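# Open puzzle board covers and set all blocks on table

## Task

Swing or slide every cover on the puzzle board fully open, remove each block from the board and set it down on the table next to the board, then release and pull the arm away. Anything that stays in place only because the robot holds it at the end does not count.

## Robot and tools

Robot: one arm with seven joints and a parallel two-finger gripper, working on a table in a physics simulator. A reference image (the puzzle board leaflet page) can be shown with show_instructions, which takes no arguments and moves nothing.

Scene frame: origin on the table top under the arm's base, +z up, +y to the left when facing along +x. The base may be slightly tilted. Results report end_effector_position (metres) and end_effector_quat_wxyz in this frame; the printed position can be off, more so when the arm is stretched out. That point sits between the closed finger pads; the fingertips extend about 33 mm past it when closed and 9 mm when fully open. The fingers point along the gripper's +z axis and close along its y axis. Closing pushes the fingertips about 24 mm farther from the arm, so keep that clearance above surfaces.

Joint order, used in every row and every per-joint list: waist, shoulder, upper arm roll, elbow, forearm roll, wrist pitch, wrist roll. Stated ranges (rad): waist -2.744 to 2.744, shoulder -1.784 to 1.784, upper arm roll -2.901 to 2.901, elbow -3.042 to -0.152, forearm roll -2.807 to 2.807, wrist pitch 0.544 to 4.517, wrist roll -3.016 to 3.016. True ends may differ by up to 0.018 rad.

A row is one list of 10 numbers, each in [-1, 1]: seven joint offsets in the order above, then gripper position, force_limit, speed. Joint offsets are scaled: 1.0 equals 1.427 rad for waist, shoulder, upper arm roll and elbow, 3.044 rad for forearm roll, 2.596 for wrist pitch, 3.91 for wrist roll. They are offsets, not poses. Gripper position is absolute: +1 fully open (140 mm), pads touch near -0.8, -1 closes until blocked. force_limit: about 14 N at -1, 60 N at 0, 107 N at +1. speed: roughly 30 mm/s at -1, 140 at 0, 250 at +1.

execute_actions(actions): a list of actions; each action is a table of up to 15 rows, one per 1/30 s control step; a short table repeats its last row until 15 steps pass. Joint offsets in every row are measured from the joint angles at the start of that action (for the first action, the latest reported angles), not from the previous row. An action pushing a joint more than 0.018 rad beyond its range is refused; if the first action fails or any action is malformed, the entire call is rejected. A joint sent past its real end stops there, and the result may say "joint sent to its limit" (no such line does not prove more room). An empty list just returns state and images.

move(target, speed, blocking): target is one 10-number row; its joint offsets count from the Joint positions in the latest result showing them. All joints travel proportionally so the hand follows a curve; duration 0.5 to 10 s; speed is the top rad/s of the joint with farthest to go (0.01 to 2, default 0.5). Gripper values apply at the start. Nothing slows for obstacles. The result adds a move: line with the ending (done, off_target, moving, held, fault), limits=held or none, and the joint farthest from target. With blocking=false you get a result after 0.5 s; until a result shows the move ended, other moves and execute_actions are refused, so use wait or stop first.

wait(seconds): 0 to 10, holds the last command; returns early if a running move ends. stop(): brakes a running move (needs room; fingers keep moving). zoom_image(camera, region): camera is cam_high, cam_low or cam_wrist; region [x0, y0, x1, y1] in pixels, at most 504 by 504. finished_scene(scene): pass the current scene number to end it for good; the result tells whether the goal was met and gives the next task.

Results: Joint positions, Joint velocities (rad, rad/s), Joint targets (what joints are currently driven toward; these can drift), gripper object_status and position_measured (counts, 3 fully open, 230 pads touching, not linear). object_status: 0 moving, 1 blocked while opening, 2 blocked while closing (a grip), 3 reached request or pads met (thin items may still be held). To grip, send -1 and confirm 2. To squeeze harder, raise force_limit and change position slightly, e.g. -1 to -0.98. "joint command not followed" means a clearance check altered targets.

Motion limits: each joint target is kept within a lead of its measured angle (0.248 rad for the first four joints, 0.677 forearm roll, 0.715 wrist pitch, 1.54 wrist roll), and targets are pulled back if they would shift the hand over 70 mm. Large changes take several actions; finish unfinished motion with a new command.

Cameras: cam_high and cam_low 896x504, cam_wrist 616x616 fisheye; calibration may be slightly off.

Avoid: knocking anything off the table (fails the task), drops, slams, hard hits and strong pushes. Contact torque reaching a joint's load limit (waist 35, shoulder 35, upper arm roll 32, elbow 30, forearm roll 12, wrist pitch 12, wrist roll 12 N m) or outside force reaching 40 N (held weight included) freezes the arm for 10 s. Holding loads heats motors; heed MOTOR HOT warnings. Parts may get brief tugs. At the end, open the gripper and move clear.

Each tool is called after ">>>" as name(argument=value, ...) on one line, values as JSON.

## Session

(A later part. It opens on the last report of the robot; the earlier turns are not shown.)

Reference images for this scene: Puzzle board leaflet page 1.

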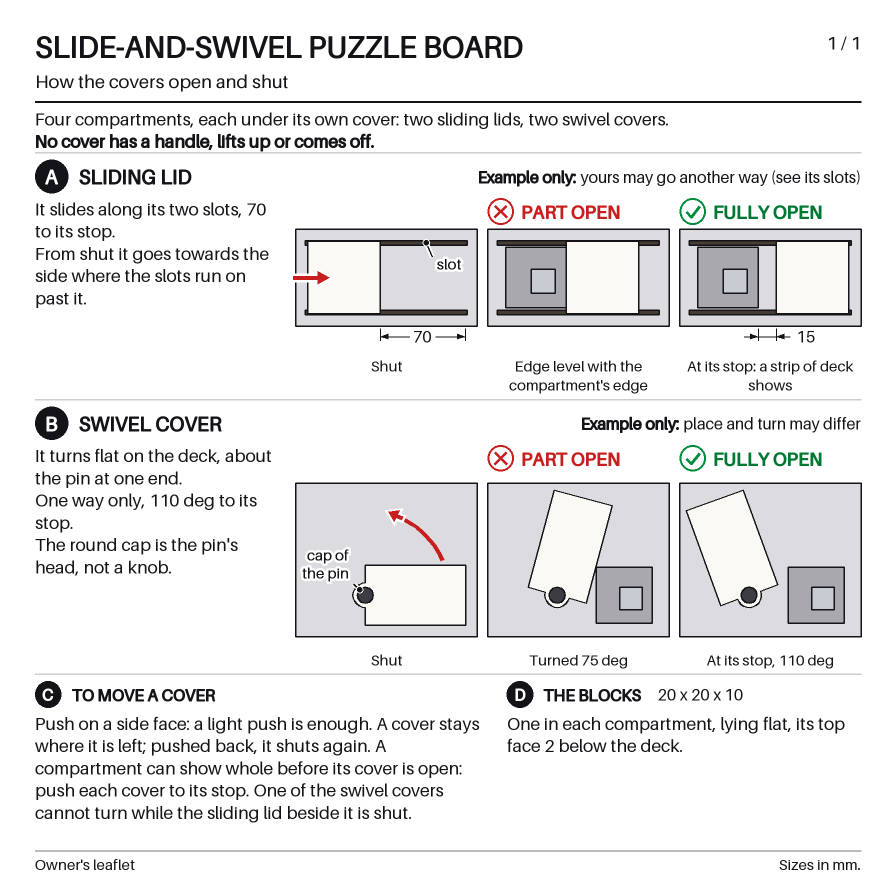

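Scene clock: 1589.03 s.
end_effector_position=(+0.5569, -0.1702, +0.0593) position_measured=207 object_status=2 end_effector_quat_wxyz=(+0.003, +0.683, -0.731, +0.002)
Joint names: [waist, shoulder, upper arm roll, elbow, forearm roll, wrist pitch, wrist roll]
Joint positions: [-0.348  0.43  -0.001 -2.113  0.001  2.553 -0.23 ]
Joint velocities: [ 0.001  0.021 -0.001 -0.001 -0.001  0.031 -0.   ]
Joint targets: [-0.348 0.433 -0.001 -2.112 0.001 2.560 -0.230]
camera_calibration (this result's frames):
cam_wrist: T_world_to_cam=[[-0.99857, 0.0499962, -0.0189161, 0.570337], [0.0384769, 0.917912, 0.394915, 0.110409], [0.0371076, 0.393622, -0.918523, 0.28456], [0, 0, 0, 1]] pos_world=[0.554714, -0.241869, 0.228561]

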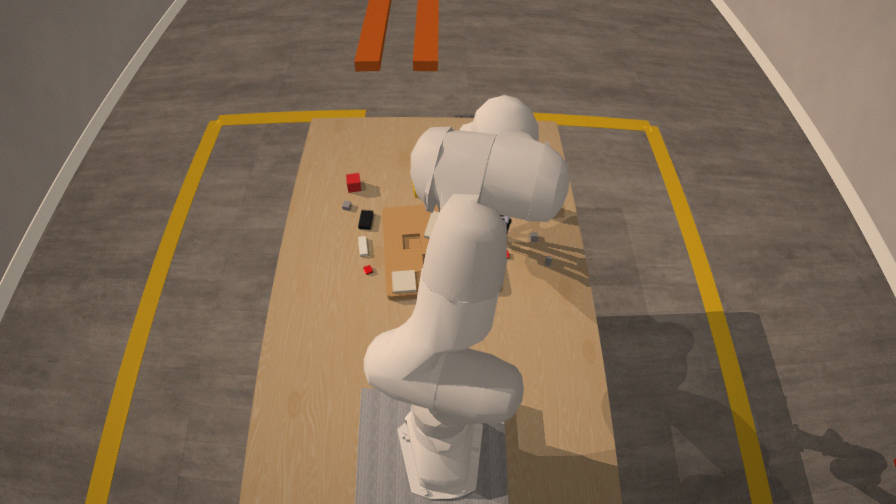

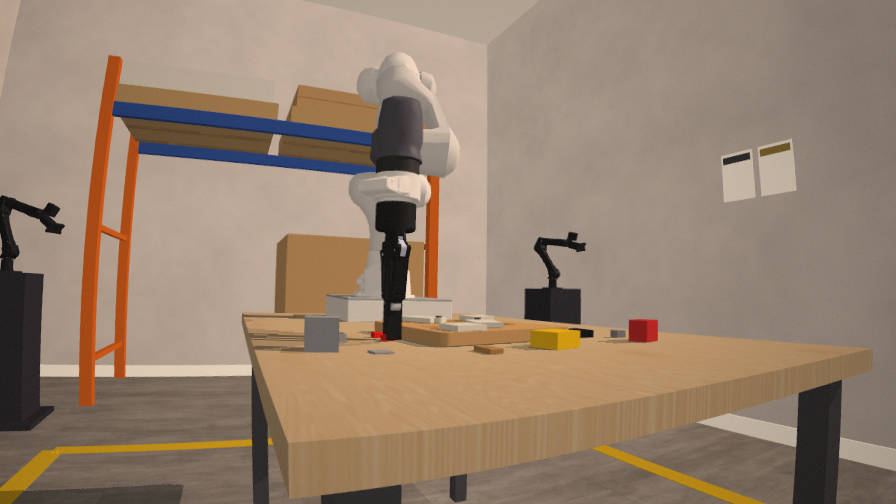

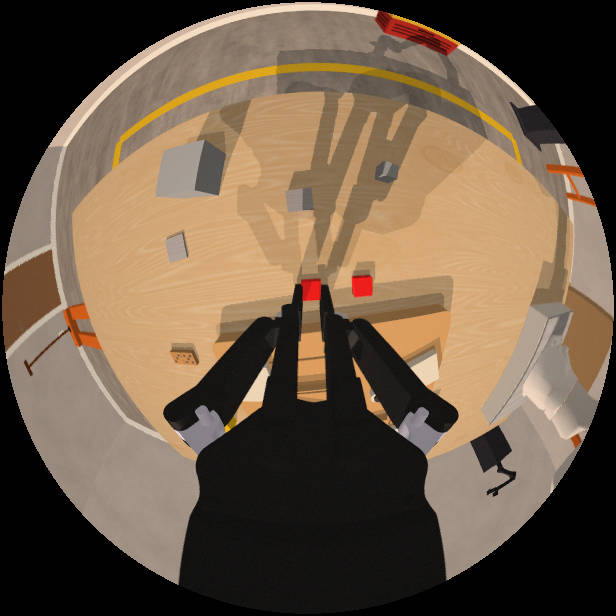

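>>> execute_actions(actions=[])

Scene clock: 1590.93 s.
end_effector_position=(+0.5570, -0.1703, +0.0593) position_measured=207 object_status=2 end_effector_quat_wxyz=(+0.003, +0.683, -0.731, +0.002)
Joint names: [waist, shoulder, upper arm roll, elbow, forearm roll, wrist pitch, wrist roll]
Joint positions: [-0.348  0.43  -0.001 -2.113  0.001  2.553 -0.23 ]
Joint velocities: [-0.001  0.     0.001  0.001 -0.001 -0.     0.   ]
Joint targets: [-0.348 0.433 -0.001 -2.112 0.001 2.560 -0.230]
camera_calibration (this result's frames):
cam_wrist: T_world_to_cam=[[-0.998567, 0.0499939, -0.0190771, 0.570397], [0.0384129, 0.917931, 0.394876, 0.110456], [0.0372528, 0.393578, -0.918536, 0.284491], [0, 0, 0, 1]] pos_world=[0.554739, -0.241877, 0.22858]

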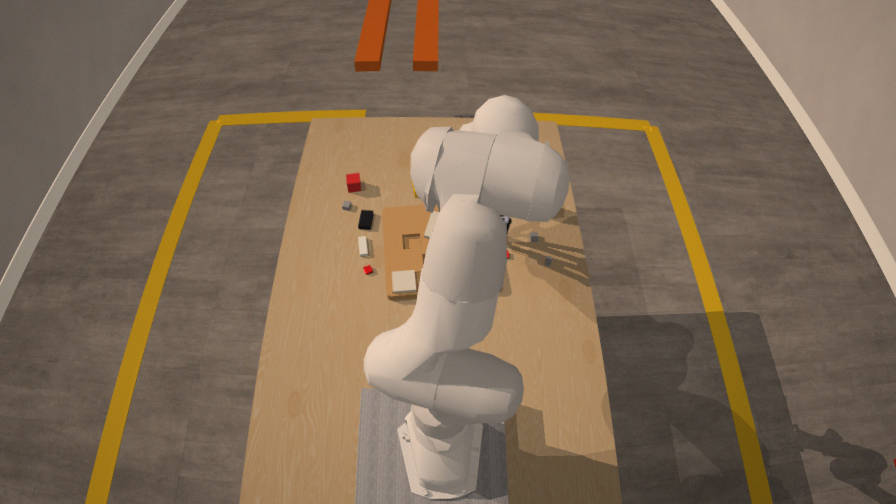

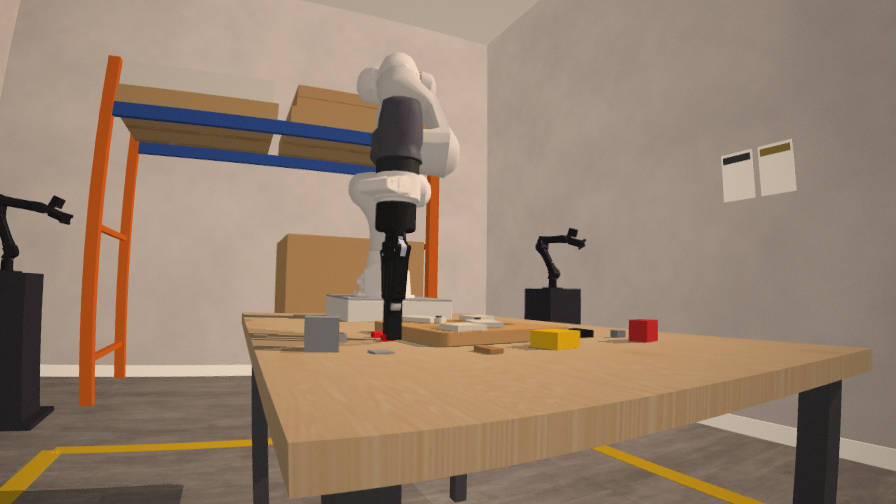

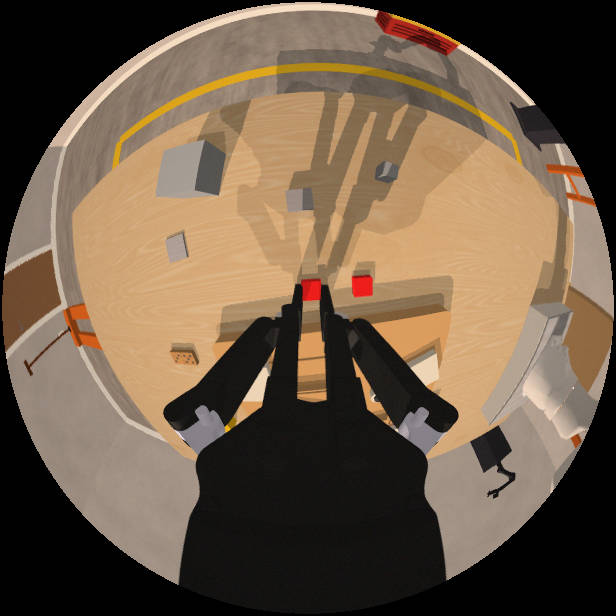

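>>> execute_actions(actions=[[[0,0,0,0,0,0,0,-0.42,0,0.3],[0,0,0,0,0,0,0,-0.42,0,0.3],[0,0,0,0,0,-0.0005,0,-0.42,0,0.3],[0,-0.0015,0,0,0,-0.0015,0,-0.42,0,0.3],[0,-0.0043,0,0,0,-0.0041,0,-0.42,0,0.3],[0,-0.0116,0,0,0,-0.0108,0,-0.42,0,0.3],[0,-0.0222,0,0,0,-0.02,0,-0.42,0,0.3],[0,-0.0355,0,0,0,-0.0304,0,-0.42,0,0.3],[0,-0.0502,0,0,0,-0.0413,0,-0.42,0,0.3],[0,-0.0655,0,0,0,-0.0517,0,-0.42,0,0.3],[0,-0.081,0,0,0,-0.0608,0,-0.42,0,0.3],[0,-0.097,0,-0.002,0,-0.069,0,-0.42,0,0.3],[-0.002,-0.113,0,-0.006,0,-0.076,0,-0.42,0,0.3],[-0.006,-0.129,0,-0.012,0,-0.082,0,-0.42,0,0.3],[-0.012,-0.145,0,-0.02,0,-0.087,0,-0.42,0,0.3]],[[-0.016,-0.05,0,-0.022,0,-0.032,0,-0.42,0,0.3],[-0.028,-0.067,0,-0.033,0,-0.035,0,-0.42,0,0.3],[-0.043,-0.084,0,-0.045,0,-0.038,0,-0.42,0,0.3],[-0.06,-0.101,0,-0.058,0,-0.041,0,-0.42,0,0.3],[-0.079,-0.118,0,-0.071,0,-0.043,0,-0.42,0,0.3],[-0.099,-0.135,0,-0.084,0,-0.045,0,-0.42,0,0.3],[-0.12,-0.152,0,-0.097,0,-0.047,0,-0.42,0,0.3],[-0.141,-0.168,0,-0.11,0,-0.048,0,-0.42,0,0.3],[-0.162,-0.183,0,-0.122,0,-0.049,0,-0.42,0,0.3],[-0.182,-0.197,0,-0.133,0,-0.05,0,-0.42,0,0.3],[-0.2,-0.21,0,-0.143,0,-0.05,0,-0.42,0,0.3],[-0.216,-0.221,0,-0.151,0,-0.05,0,-0.42,0,0.3],[-0.229,-0.23,0,-0.157,0,-0.05,0,-0.42,0,0.3],[-0.238,-0.237,0,-0.161,0,-0.05,0,-0.42,0,0.3],[-0.243,-0.241,0,-0.163,0,-0.05,0,-0.42,0,0.3]]])

Scene clock: 1615.27 s.
end_effector_position=(+0.4091, -0.2898, +0.2064) position_measured=182 object_status=3 end_effector_quat_wxyz=(-0.005, -0.557, +0.831, +0.000)
Joint names: [waist, shoulder, upper arm roll, elbow, forearm roll, wrist pitch, wrist roll]
Joint positions: [-0.667 -0.044 -0.004 -2.336  0.001  2.295 -0.23 ]
Joint velocities: [-0.463 -0.343 -0.041 -0.217  0.    -0.069  0.001]
Joint targets: [-0.698 -0.069 0.000 -2.356 0.001 2.281 -0.230]
camera_calibration (this result's frames):
cam_wrist: T_world_to_cam=[[-0.931175, 0.364285, -0.0144854, 0.494135], [0.329567, 0.858089, 0.393787, 0.0315877], [0.15588, 0.361911, -0.919088, 0.414563], [0, 0, 0, 1]] pos_world=[0.385093, -0.357146, 0.375738]

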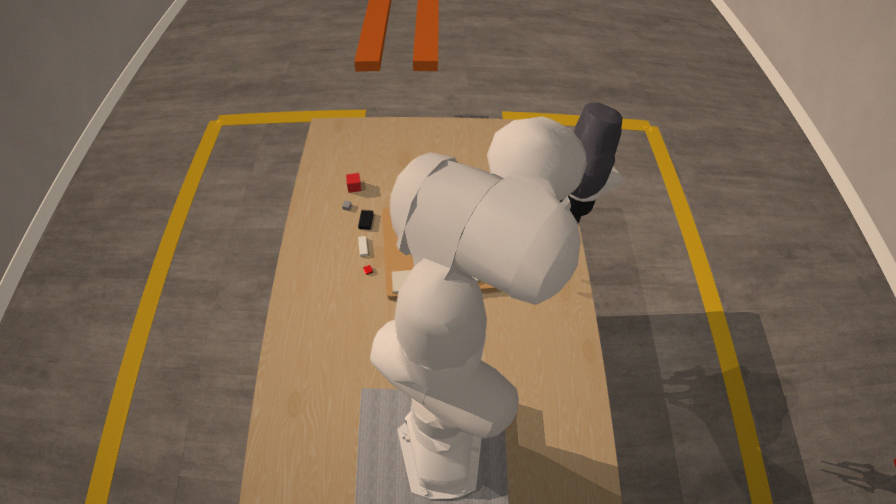

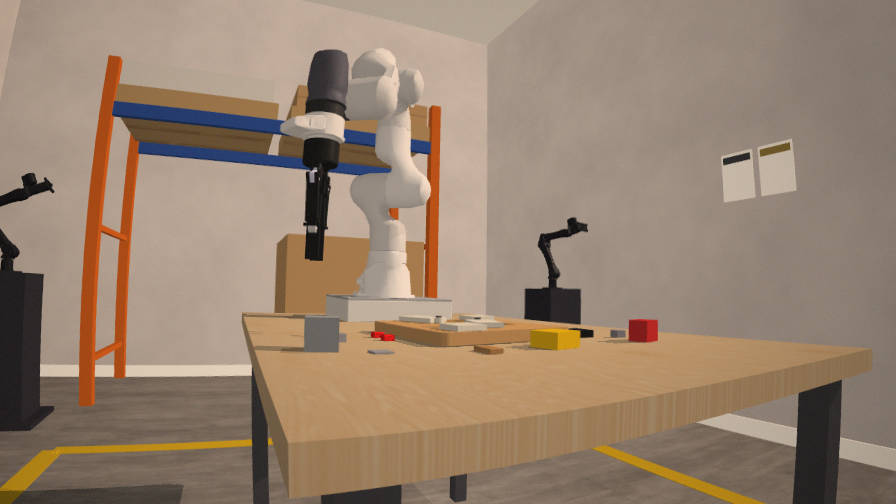

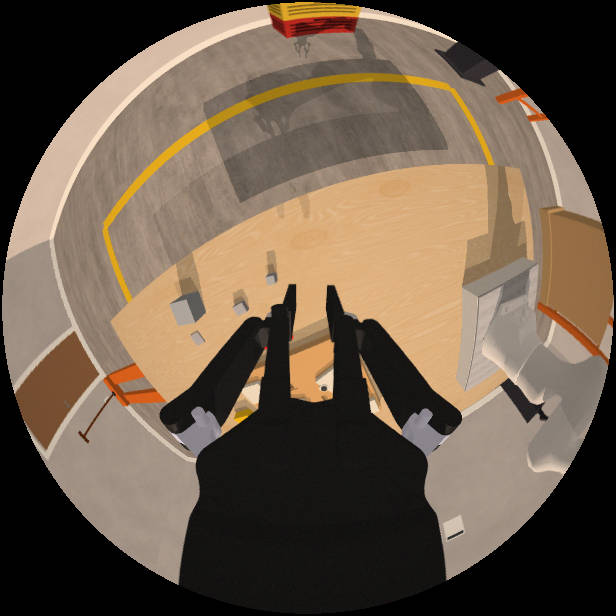

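>>> execute_actions(actions=[[[-0.0217,-0.0175,0.002,-0.014,0,-0.0054,0,1,0,1]]])

Scene clock: 1622.93 s.
end_effector_position=(+0.3950, -0.2956, +0.2094) position_measured=4 object_status=0 end_effector_quat_wxyz=(-0.006, -0.546, +0.838, +0.003)
Joint names: [waist, shoulder, upper arm roll, elbow, forearm roll, wrist pitch, wrist roll]
Joint positions: [-0.696 -0.067 -0.002 -2.354  0.001  2.285 -0.23 ]
Joint velocities: [-0.    -0.001  0.001  0.001  0.     0.001 -0.001]
Joint targets: [-0.698 -0.069 -0.001 -2.356 0.001 2.281 -0.230]
camera_calibration (this result's frames):
cam_wrist: T_world_to_cam=[[-0.921342, 0.38864, -0.00941853, 0.485356], [0.353666, 0.847995, 0.394747, 0.0273066], [0.161401, 0.360366, -0.918742, 0.418846], [0, 0, 0, 1]] pos_world=[0.369919, -0.362722, 0.378604]

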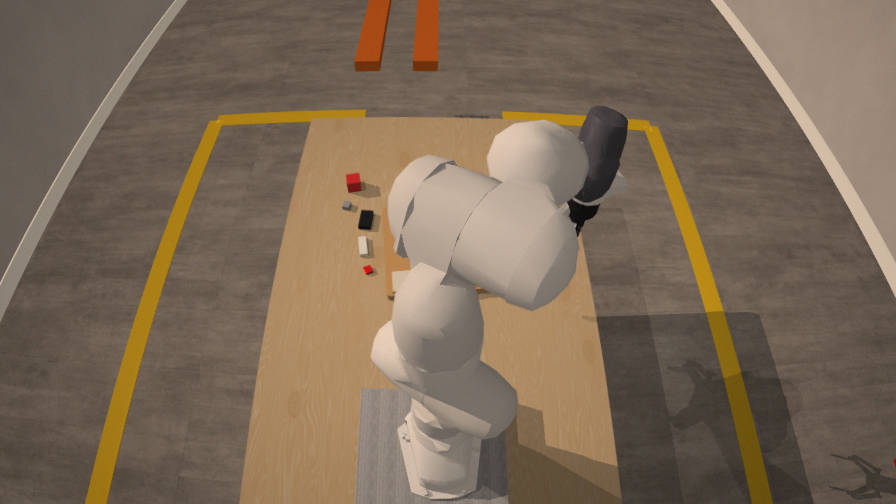

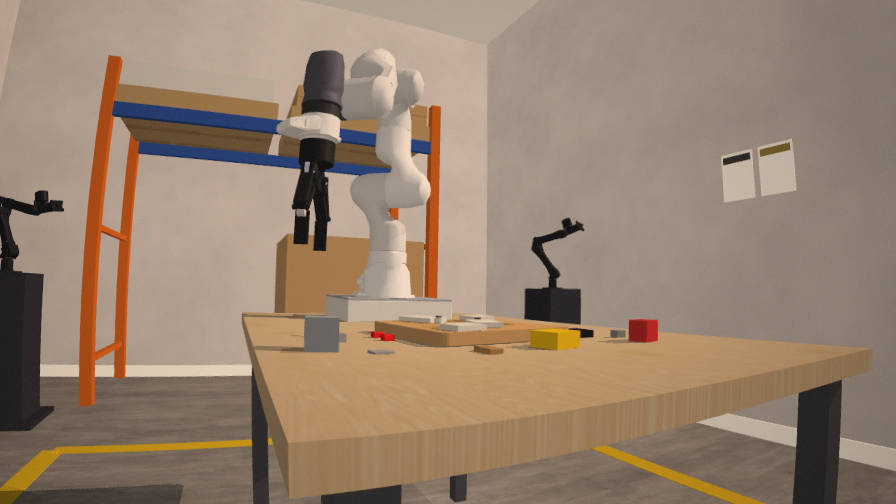

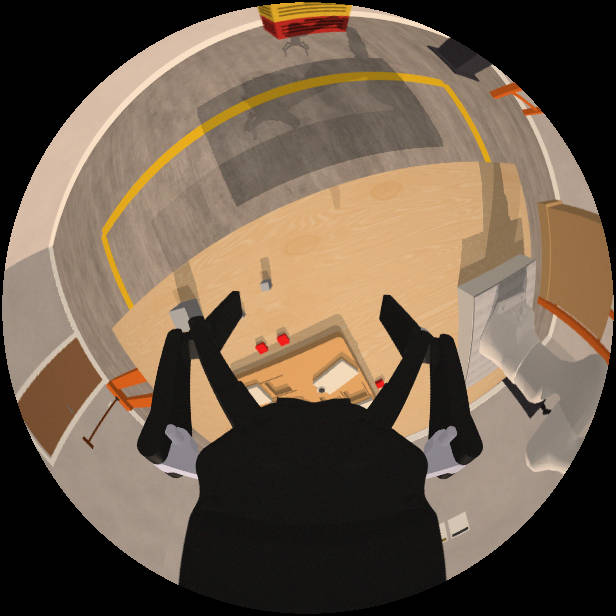

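>>> execute_actions(actions=[])

Scene clock: 1636.03 s.
end_effector_position=(+0.3950, -0.2956, +0.2094) position_measured=3 object_status=3 end_effector_quat_wxyz=(-0.006, -0.546, +0.838, +0.003)
Joint names: [waist, shoulder, upper arm roll, elbow, forearm roll, wrist pitch, wrist roll]
Joint positions: [-0.696 -0.067 -0.002 -2.354  0.001  2.285 -0.23 ]
Joint velocities: [ 0.001 -0.001  0.     0.001  0.001  0.    -0.   ]
Joint targets: [-0.698 -0.069 -0.001 -2.356 0.001 2.281 -0.230]
camera_calibration (this result's frames):
cam_wrist: T_world_to_cam=[[-0.921314, 0.388706, -0.00940342, 0.485341], [0.353731, 0.847966, 0.39475, 0.0273026], [0.161415, 0.360362, -0.91874, 0.418847], [0, 0, 0, 1]] pos_world=[0.369886, -0.362743, 0.378597]

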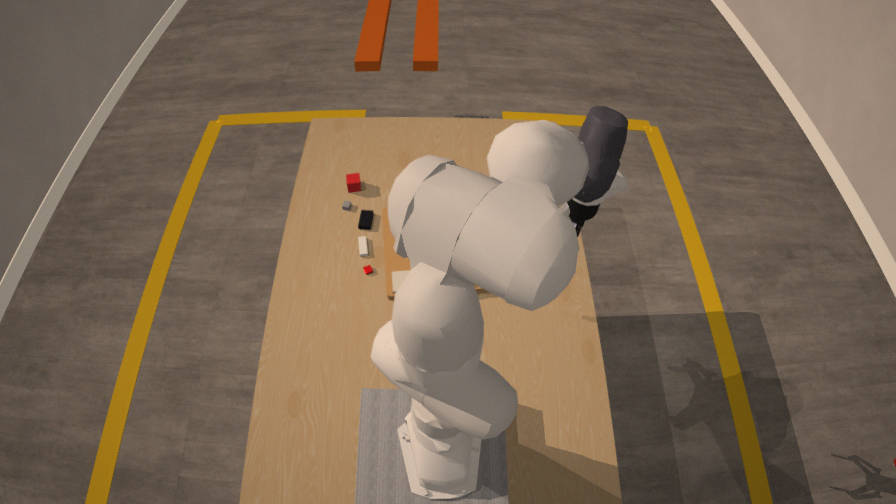

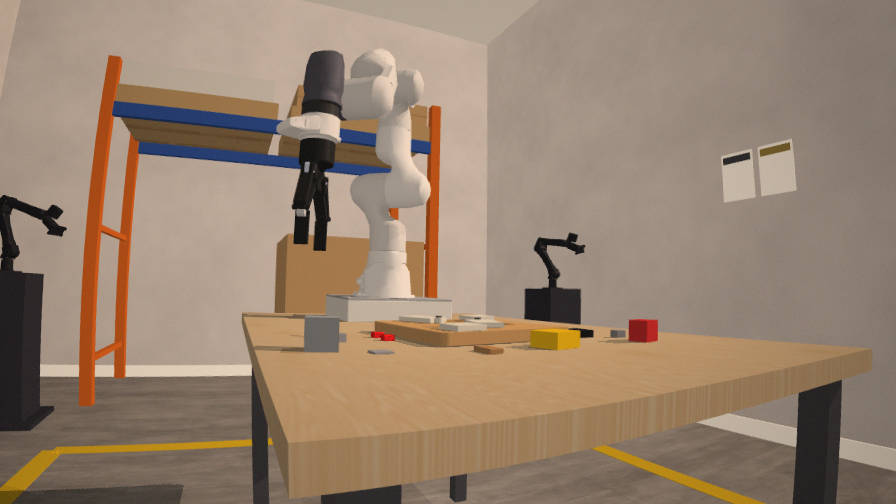

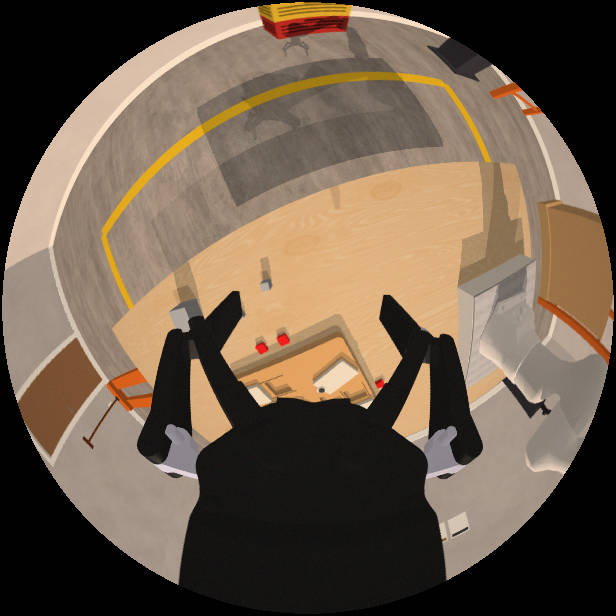

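>>> zoom_image(camera="cam_low", region=[360, 295, 560, 355])

>>> zoom_image(camera="cam_wrist", region=[220, 310, 410, 420])

Region (360, 295, 560, 355) of cam_low's 896x504 image, scaled by 2.520, with more detail than that image has; it fills the top 151 rows of this view, and the rest is white.

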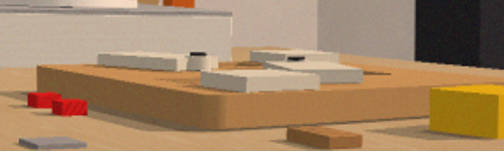

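Region (220, 310, 410, 420) of cam_wrist's 616x616 image, scaled by 2.653, with more detail than that image has; it fills the top 292 rows of this view, and the rest is white.

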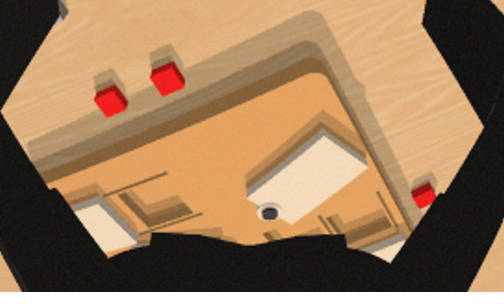

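>>> move(target=[0, 0, 0, 0, 0, 0, -0.6, 1, 0, 0], speed=2)

Scene clock: 1653.27 s.
end_effector_position=(+0.3950, -0.2956, +0.2094) position_measured=3 object_status=3 end_effector_quat_wxyz=(-0.000, +0.984, +0.176, -0.007)
Joint names: [waist, shoulder, upper arm roll, elbow, forearm roll, wrist pitch, wrist roll]
Joint positions: [-0.696 -0.067 -0.002 -2.354  0.001  2.285 -2.57 ]
Joint velocities: [-0.002 -0.     0.    -0.    -0.001  0.    -0.005]
Joint targets: [-0.696 -0.067 -0.002 -2.354 0.001 2.285 -2.576]
move: done; limits=none; farthest joint: the wrist roll, 0.006 radians from its target (2.347 radians at the start)
camera_calibration (this result's frames):
cam_wrist: T_world_to_cam=[[0.361453, -0.932087, -0.0237708, -0.408733], [-0.845361, -0.338364, 0.413371, 0.146323], [-0.393341, -0.129319, -0.910252, 0.491425], [0, 0, 0, 1]] pos_world=[0.464732, -0.267914, 0.377119]

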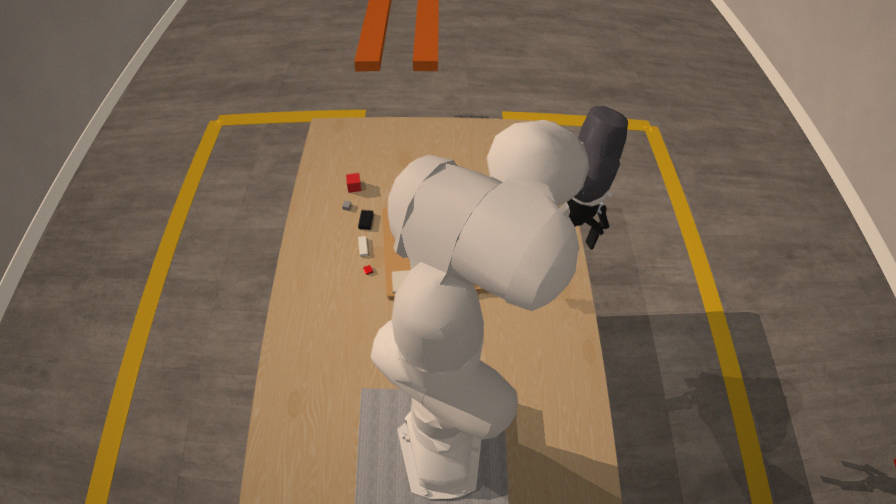

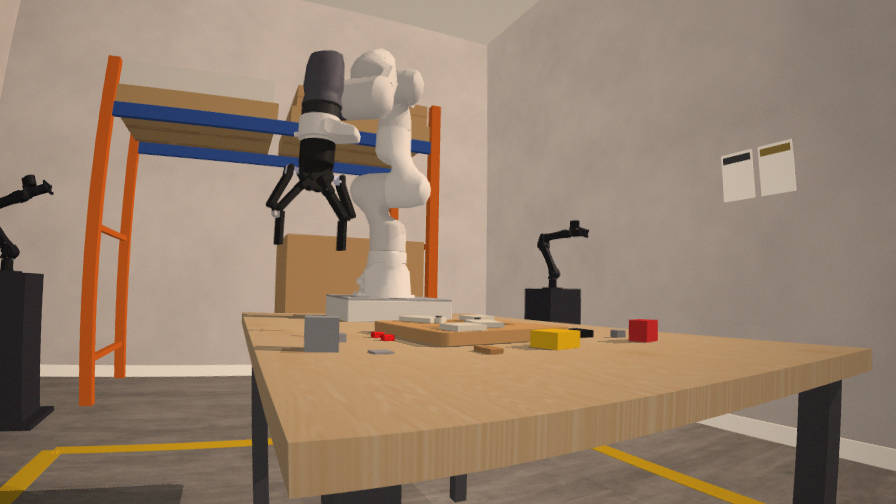

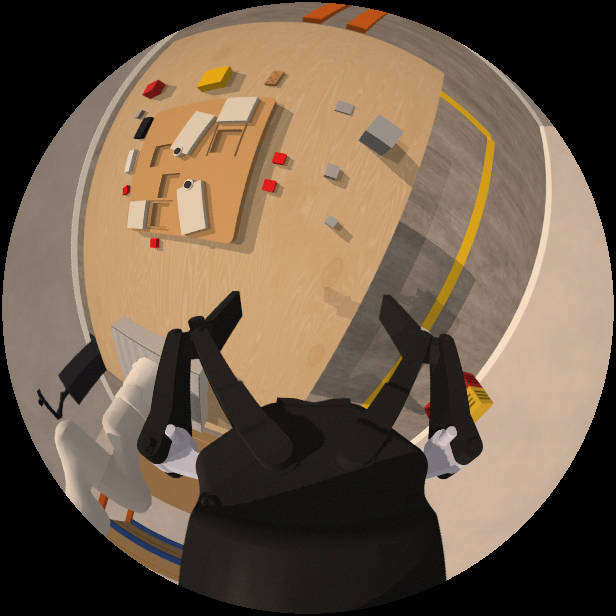

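>>> zoom_image(camera="cam_wrist", region=[110, 80, 300, 260])

Region (110, 80, 300, 260) of cam_wrist's 616x616 image, scaled by 2.653, with more detail than that image has; it fills the top 477 rows of this view, and the rest is white.

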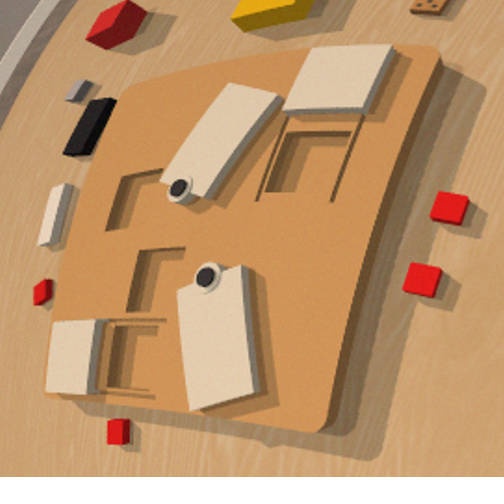

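>>> zoom_image(camera="cam_wrist", region=[145, 90, 265, 175])

>>> zoom_image(camera="cam_wrist", region=[120, 165, 240, 255])

Region (145, 90, 265, 175) of cam_wrist's 616x616 image, scaled by 4.200, with more detail than that image has; it fills the top 357 rows of this view, and the rest is white.

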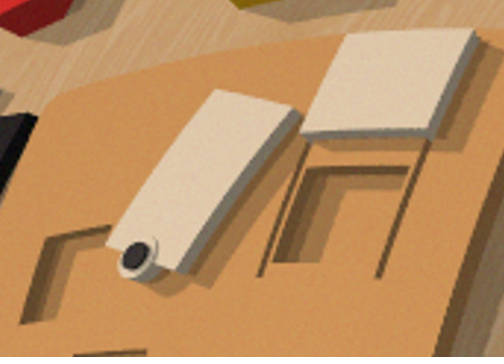

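Region (120, 165, 240, 255) of cam_wrist's 616x616 image, scaled by 4.200, with more detail than that image has; it fills the top 378 rows of this view, and the rest is white.

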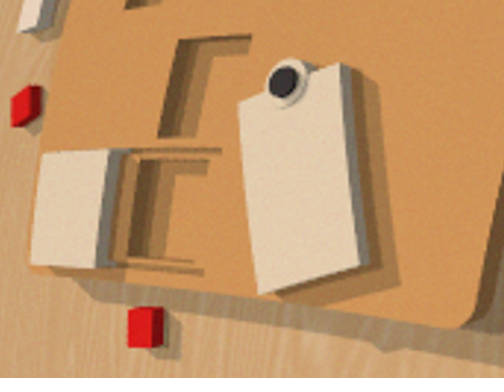

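>>> finished_scene(scene=2)

The scene is finished: the task was done.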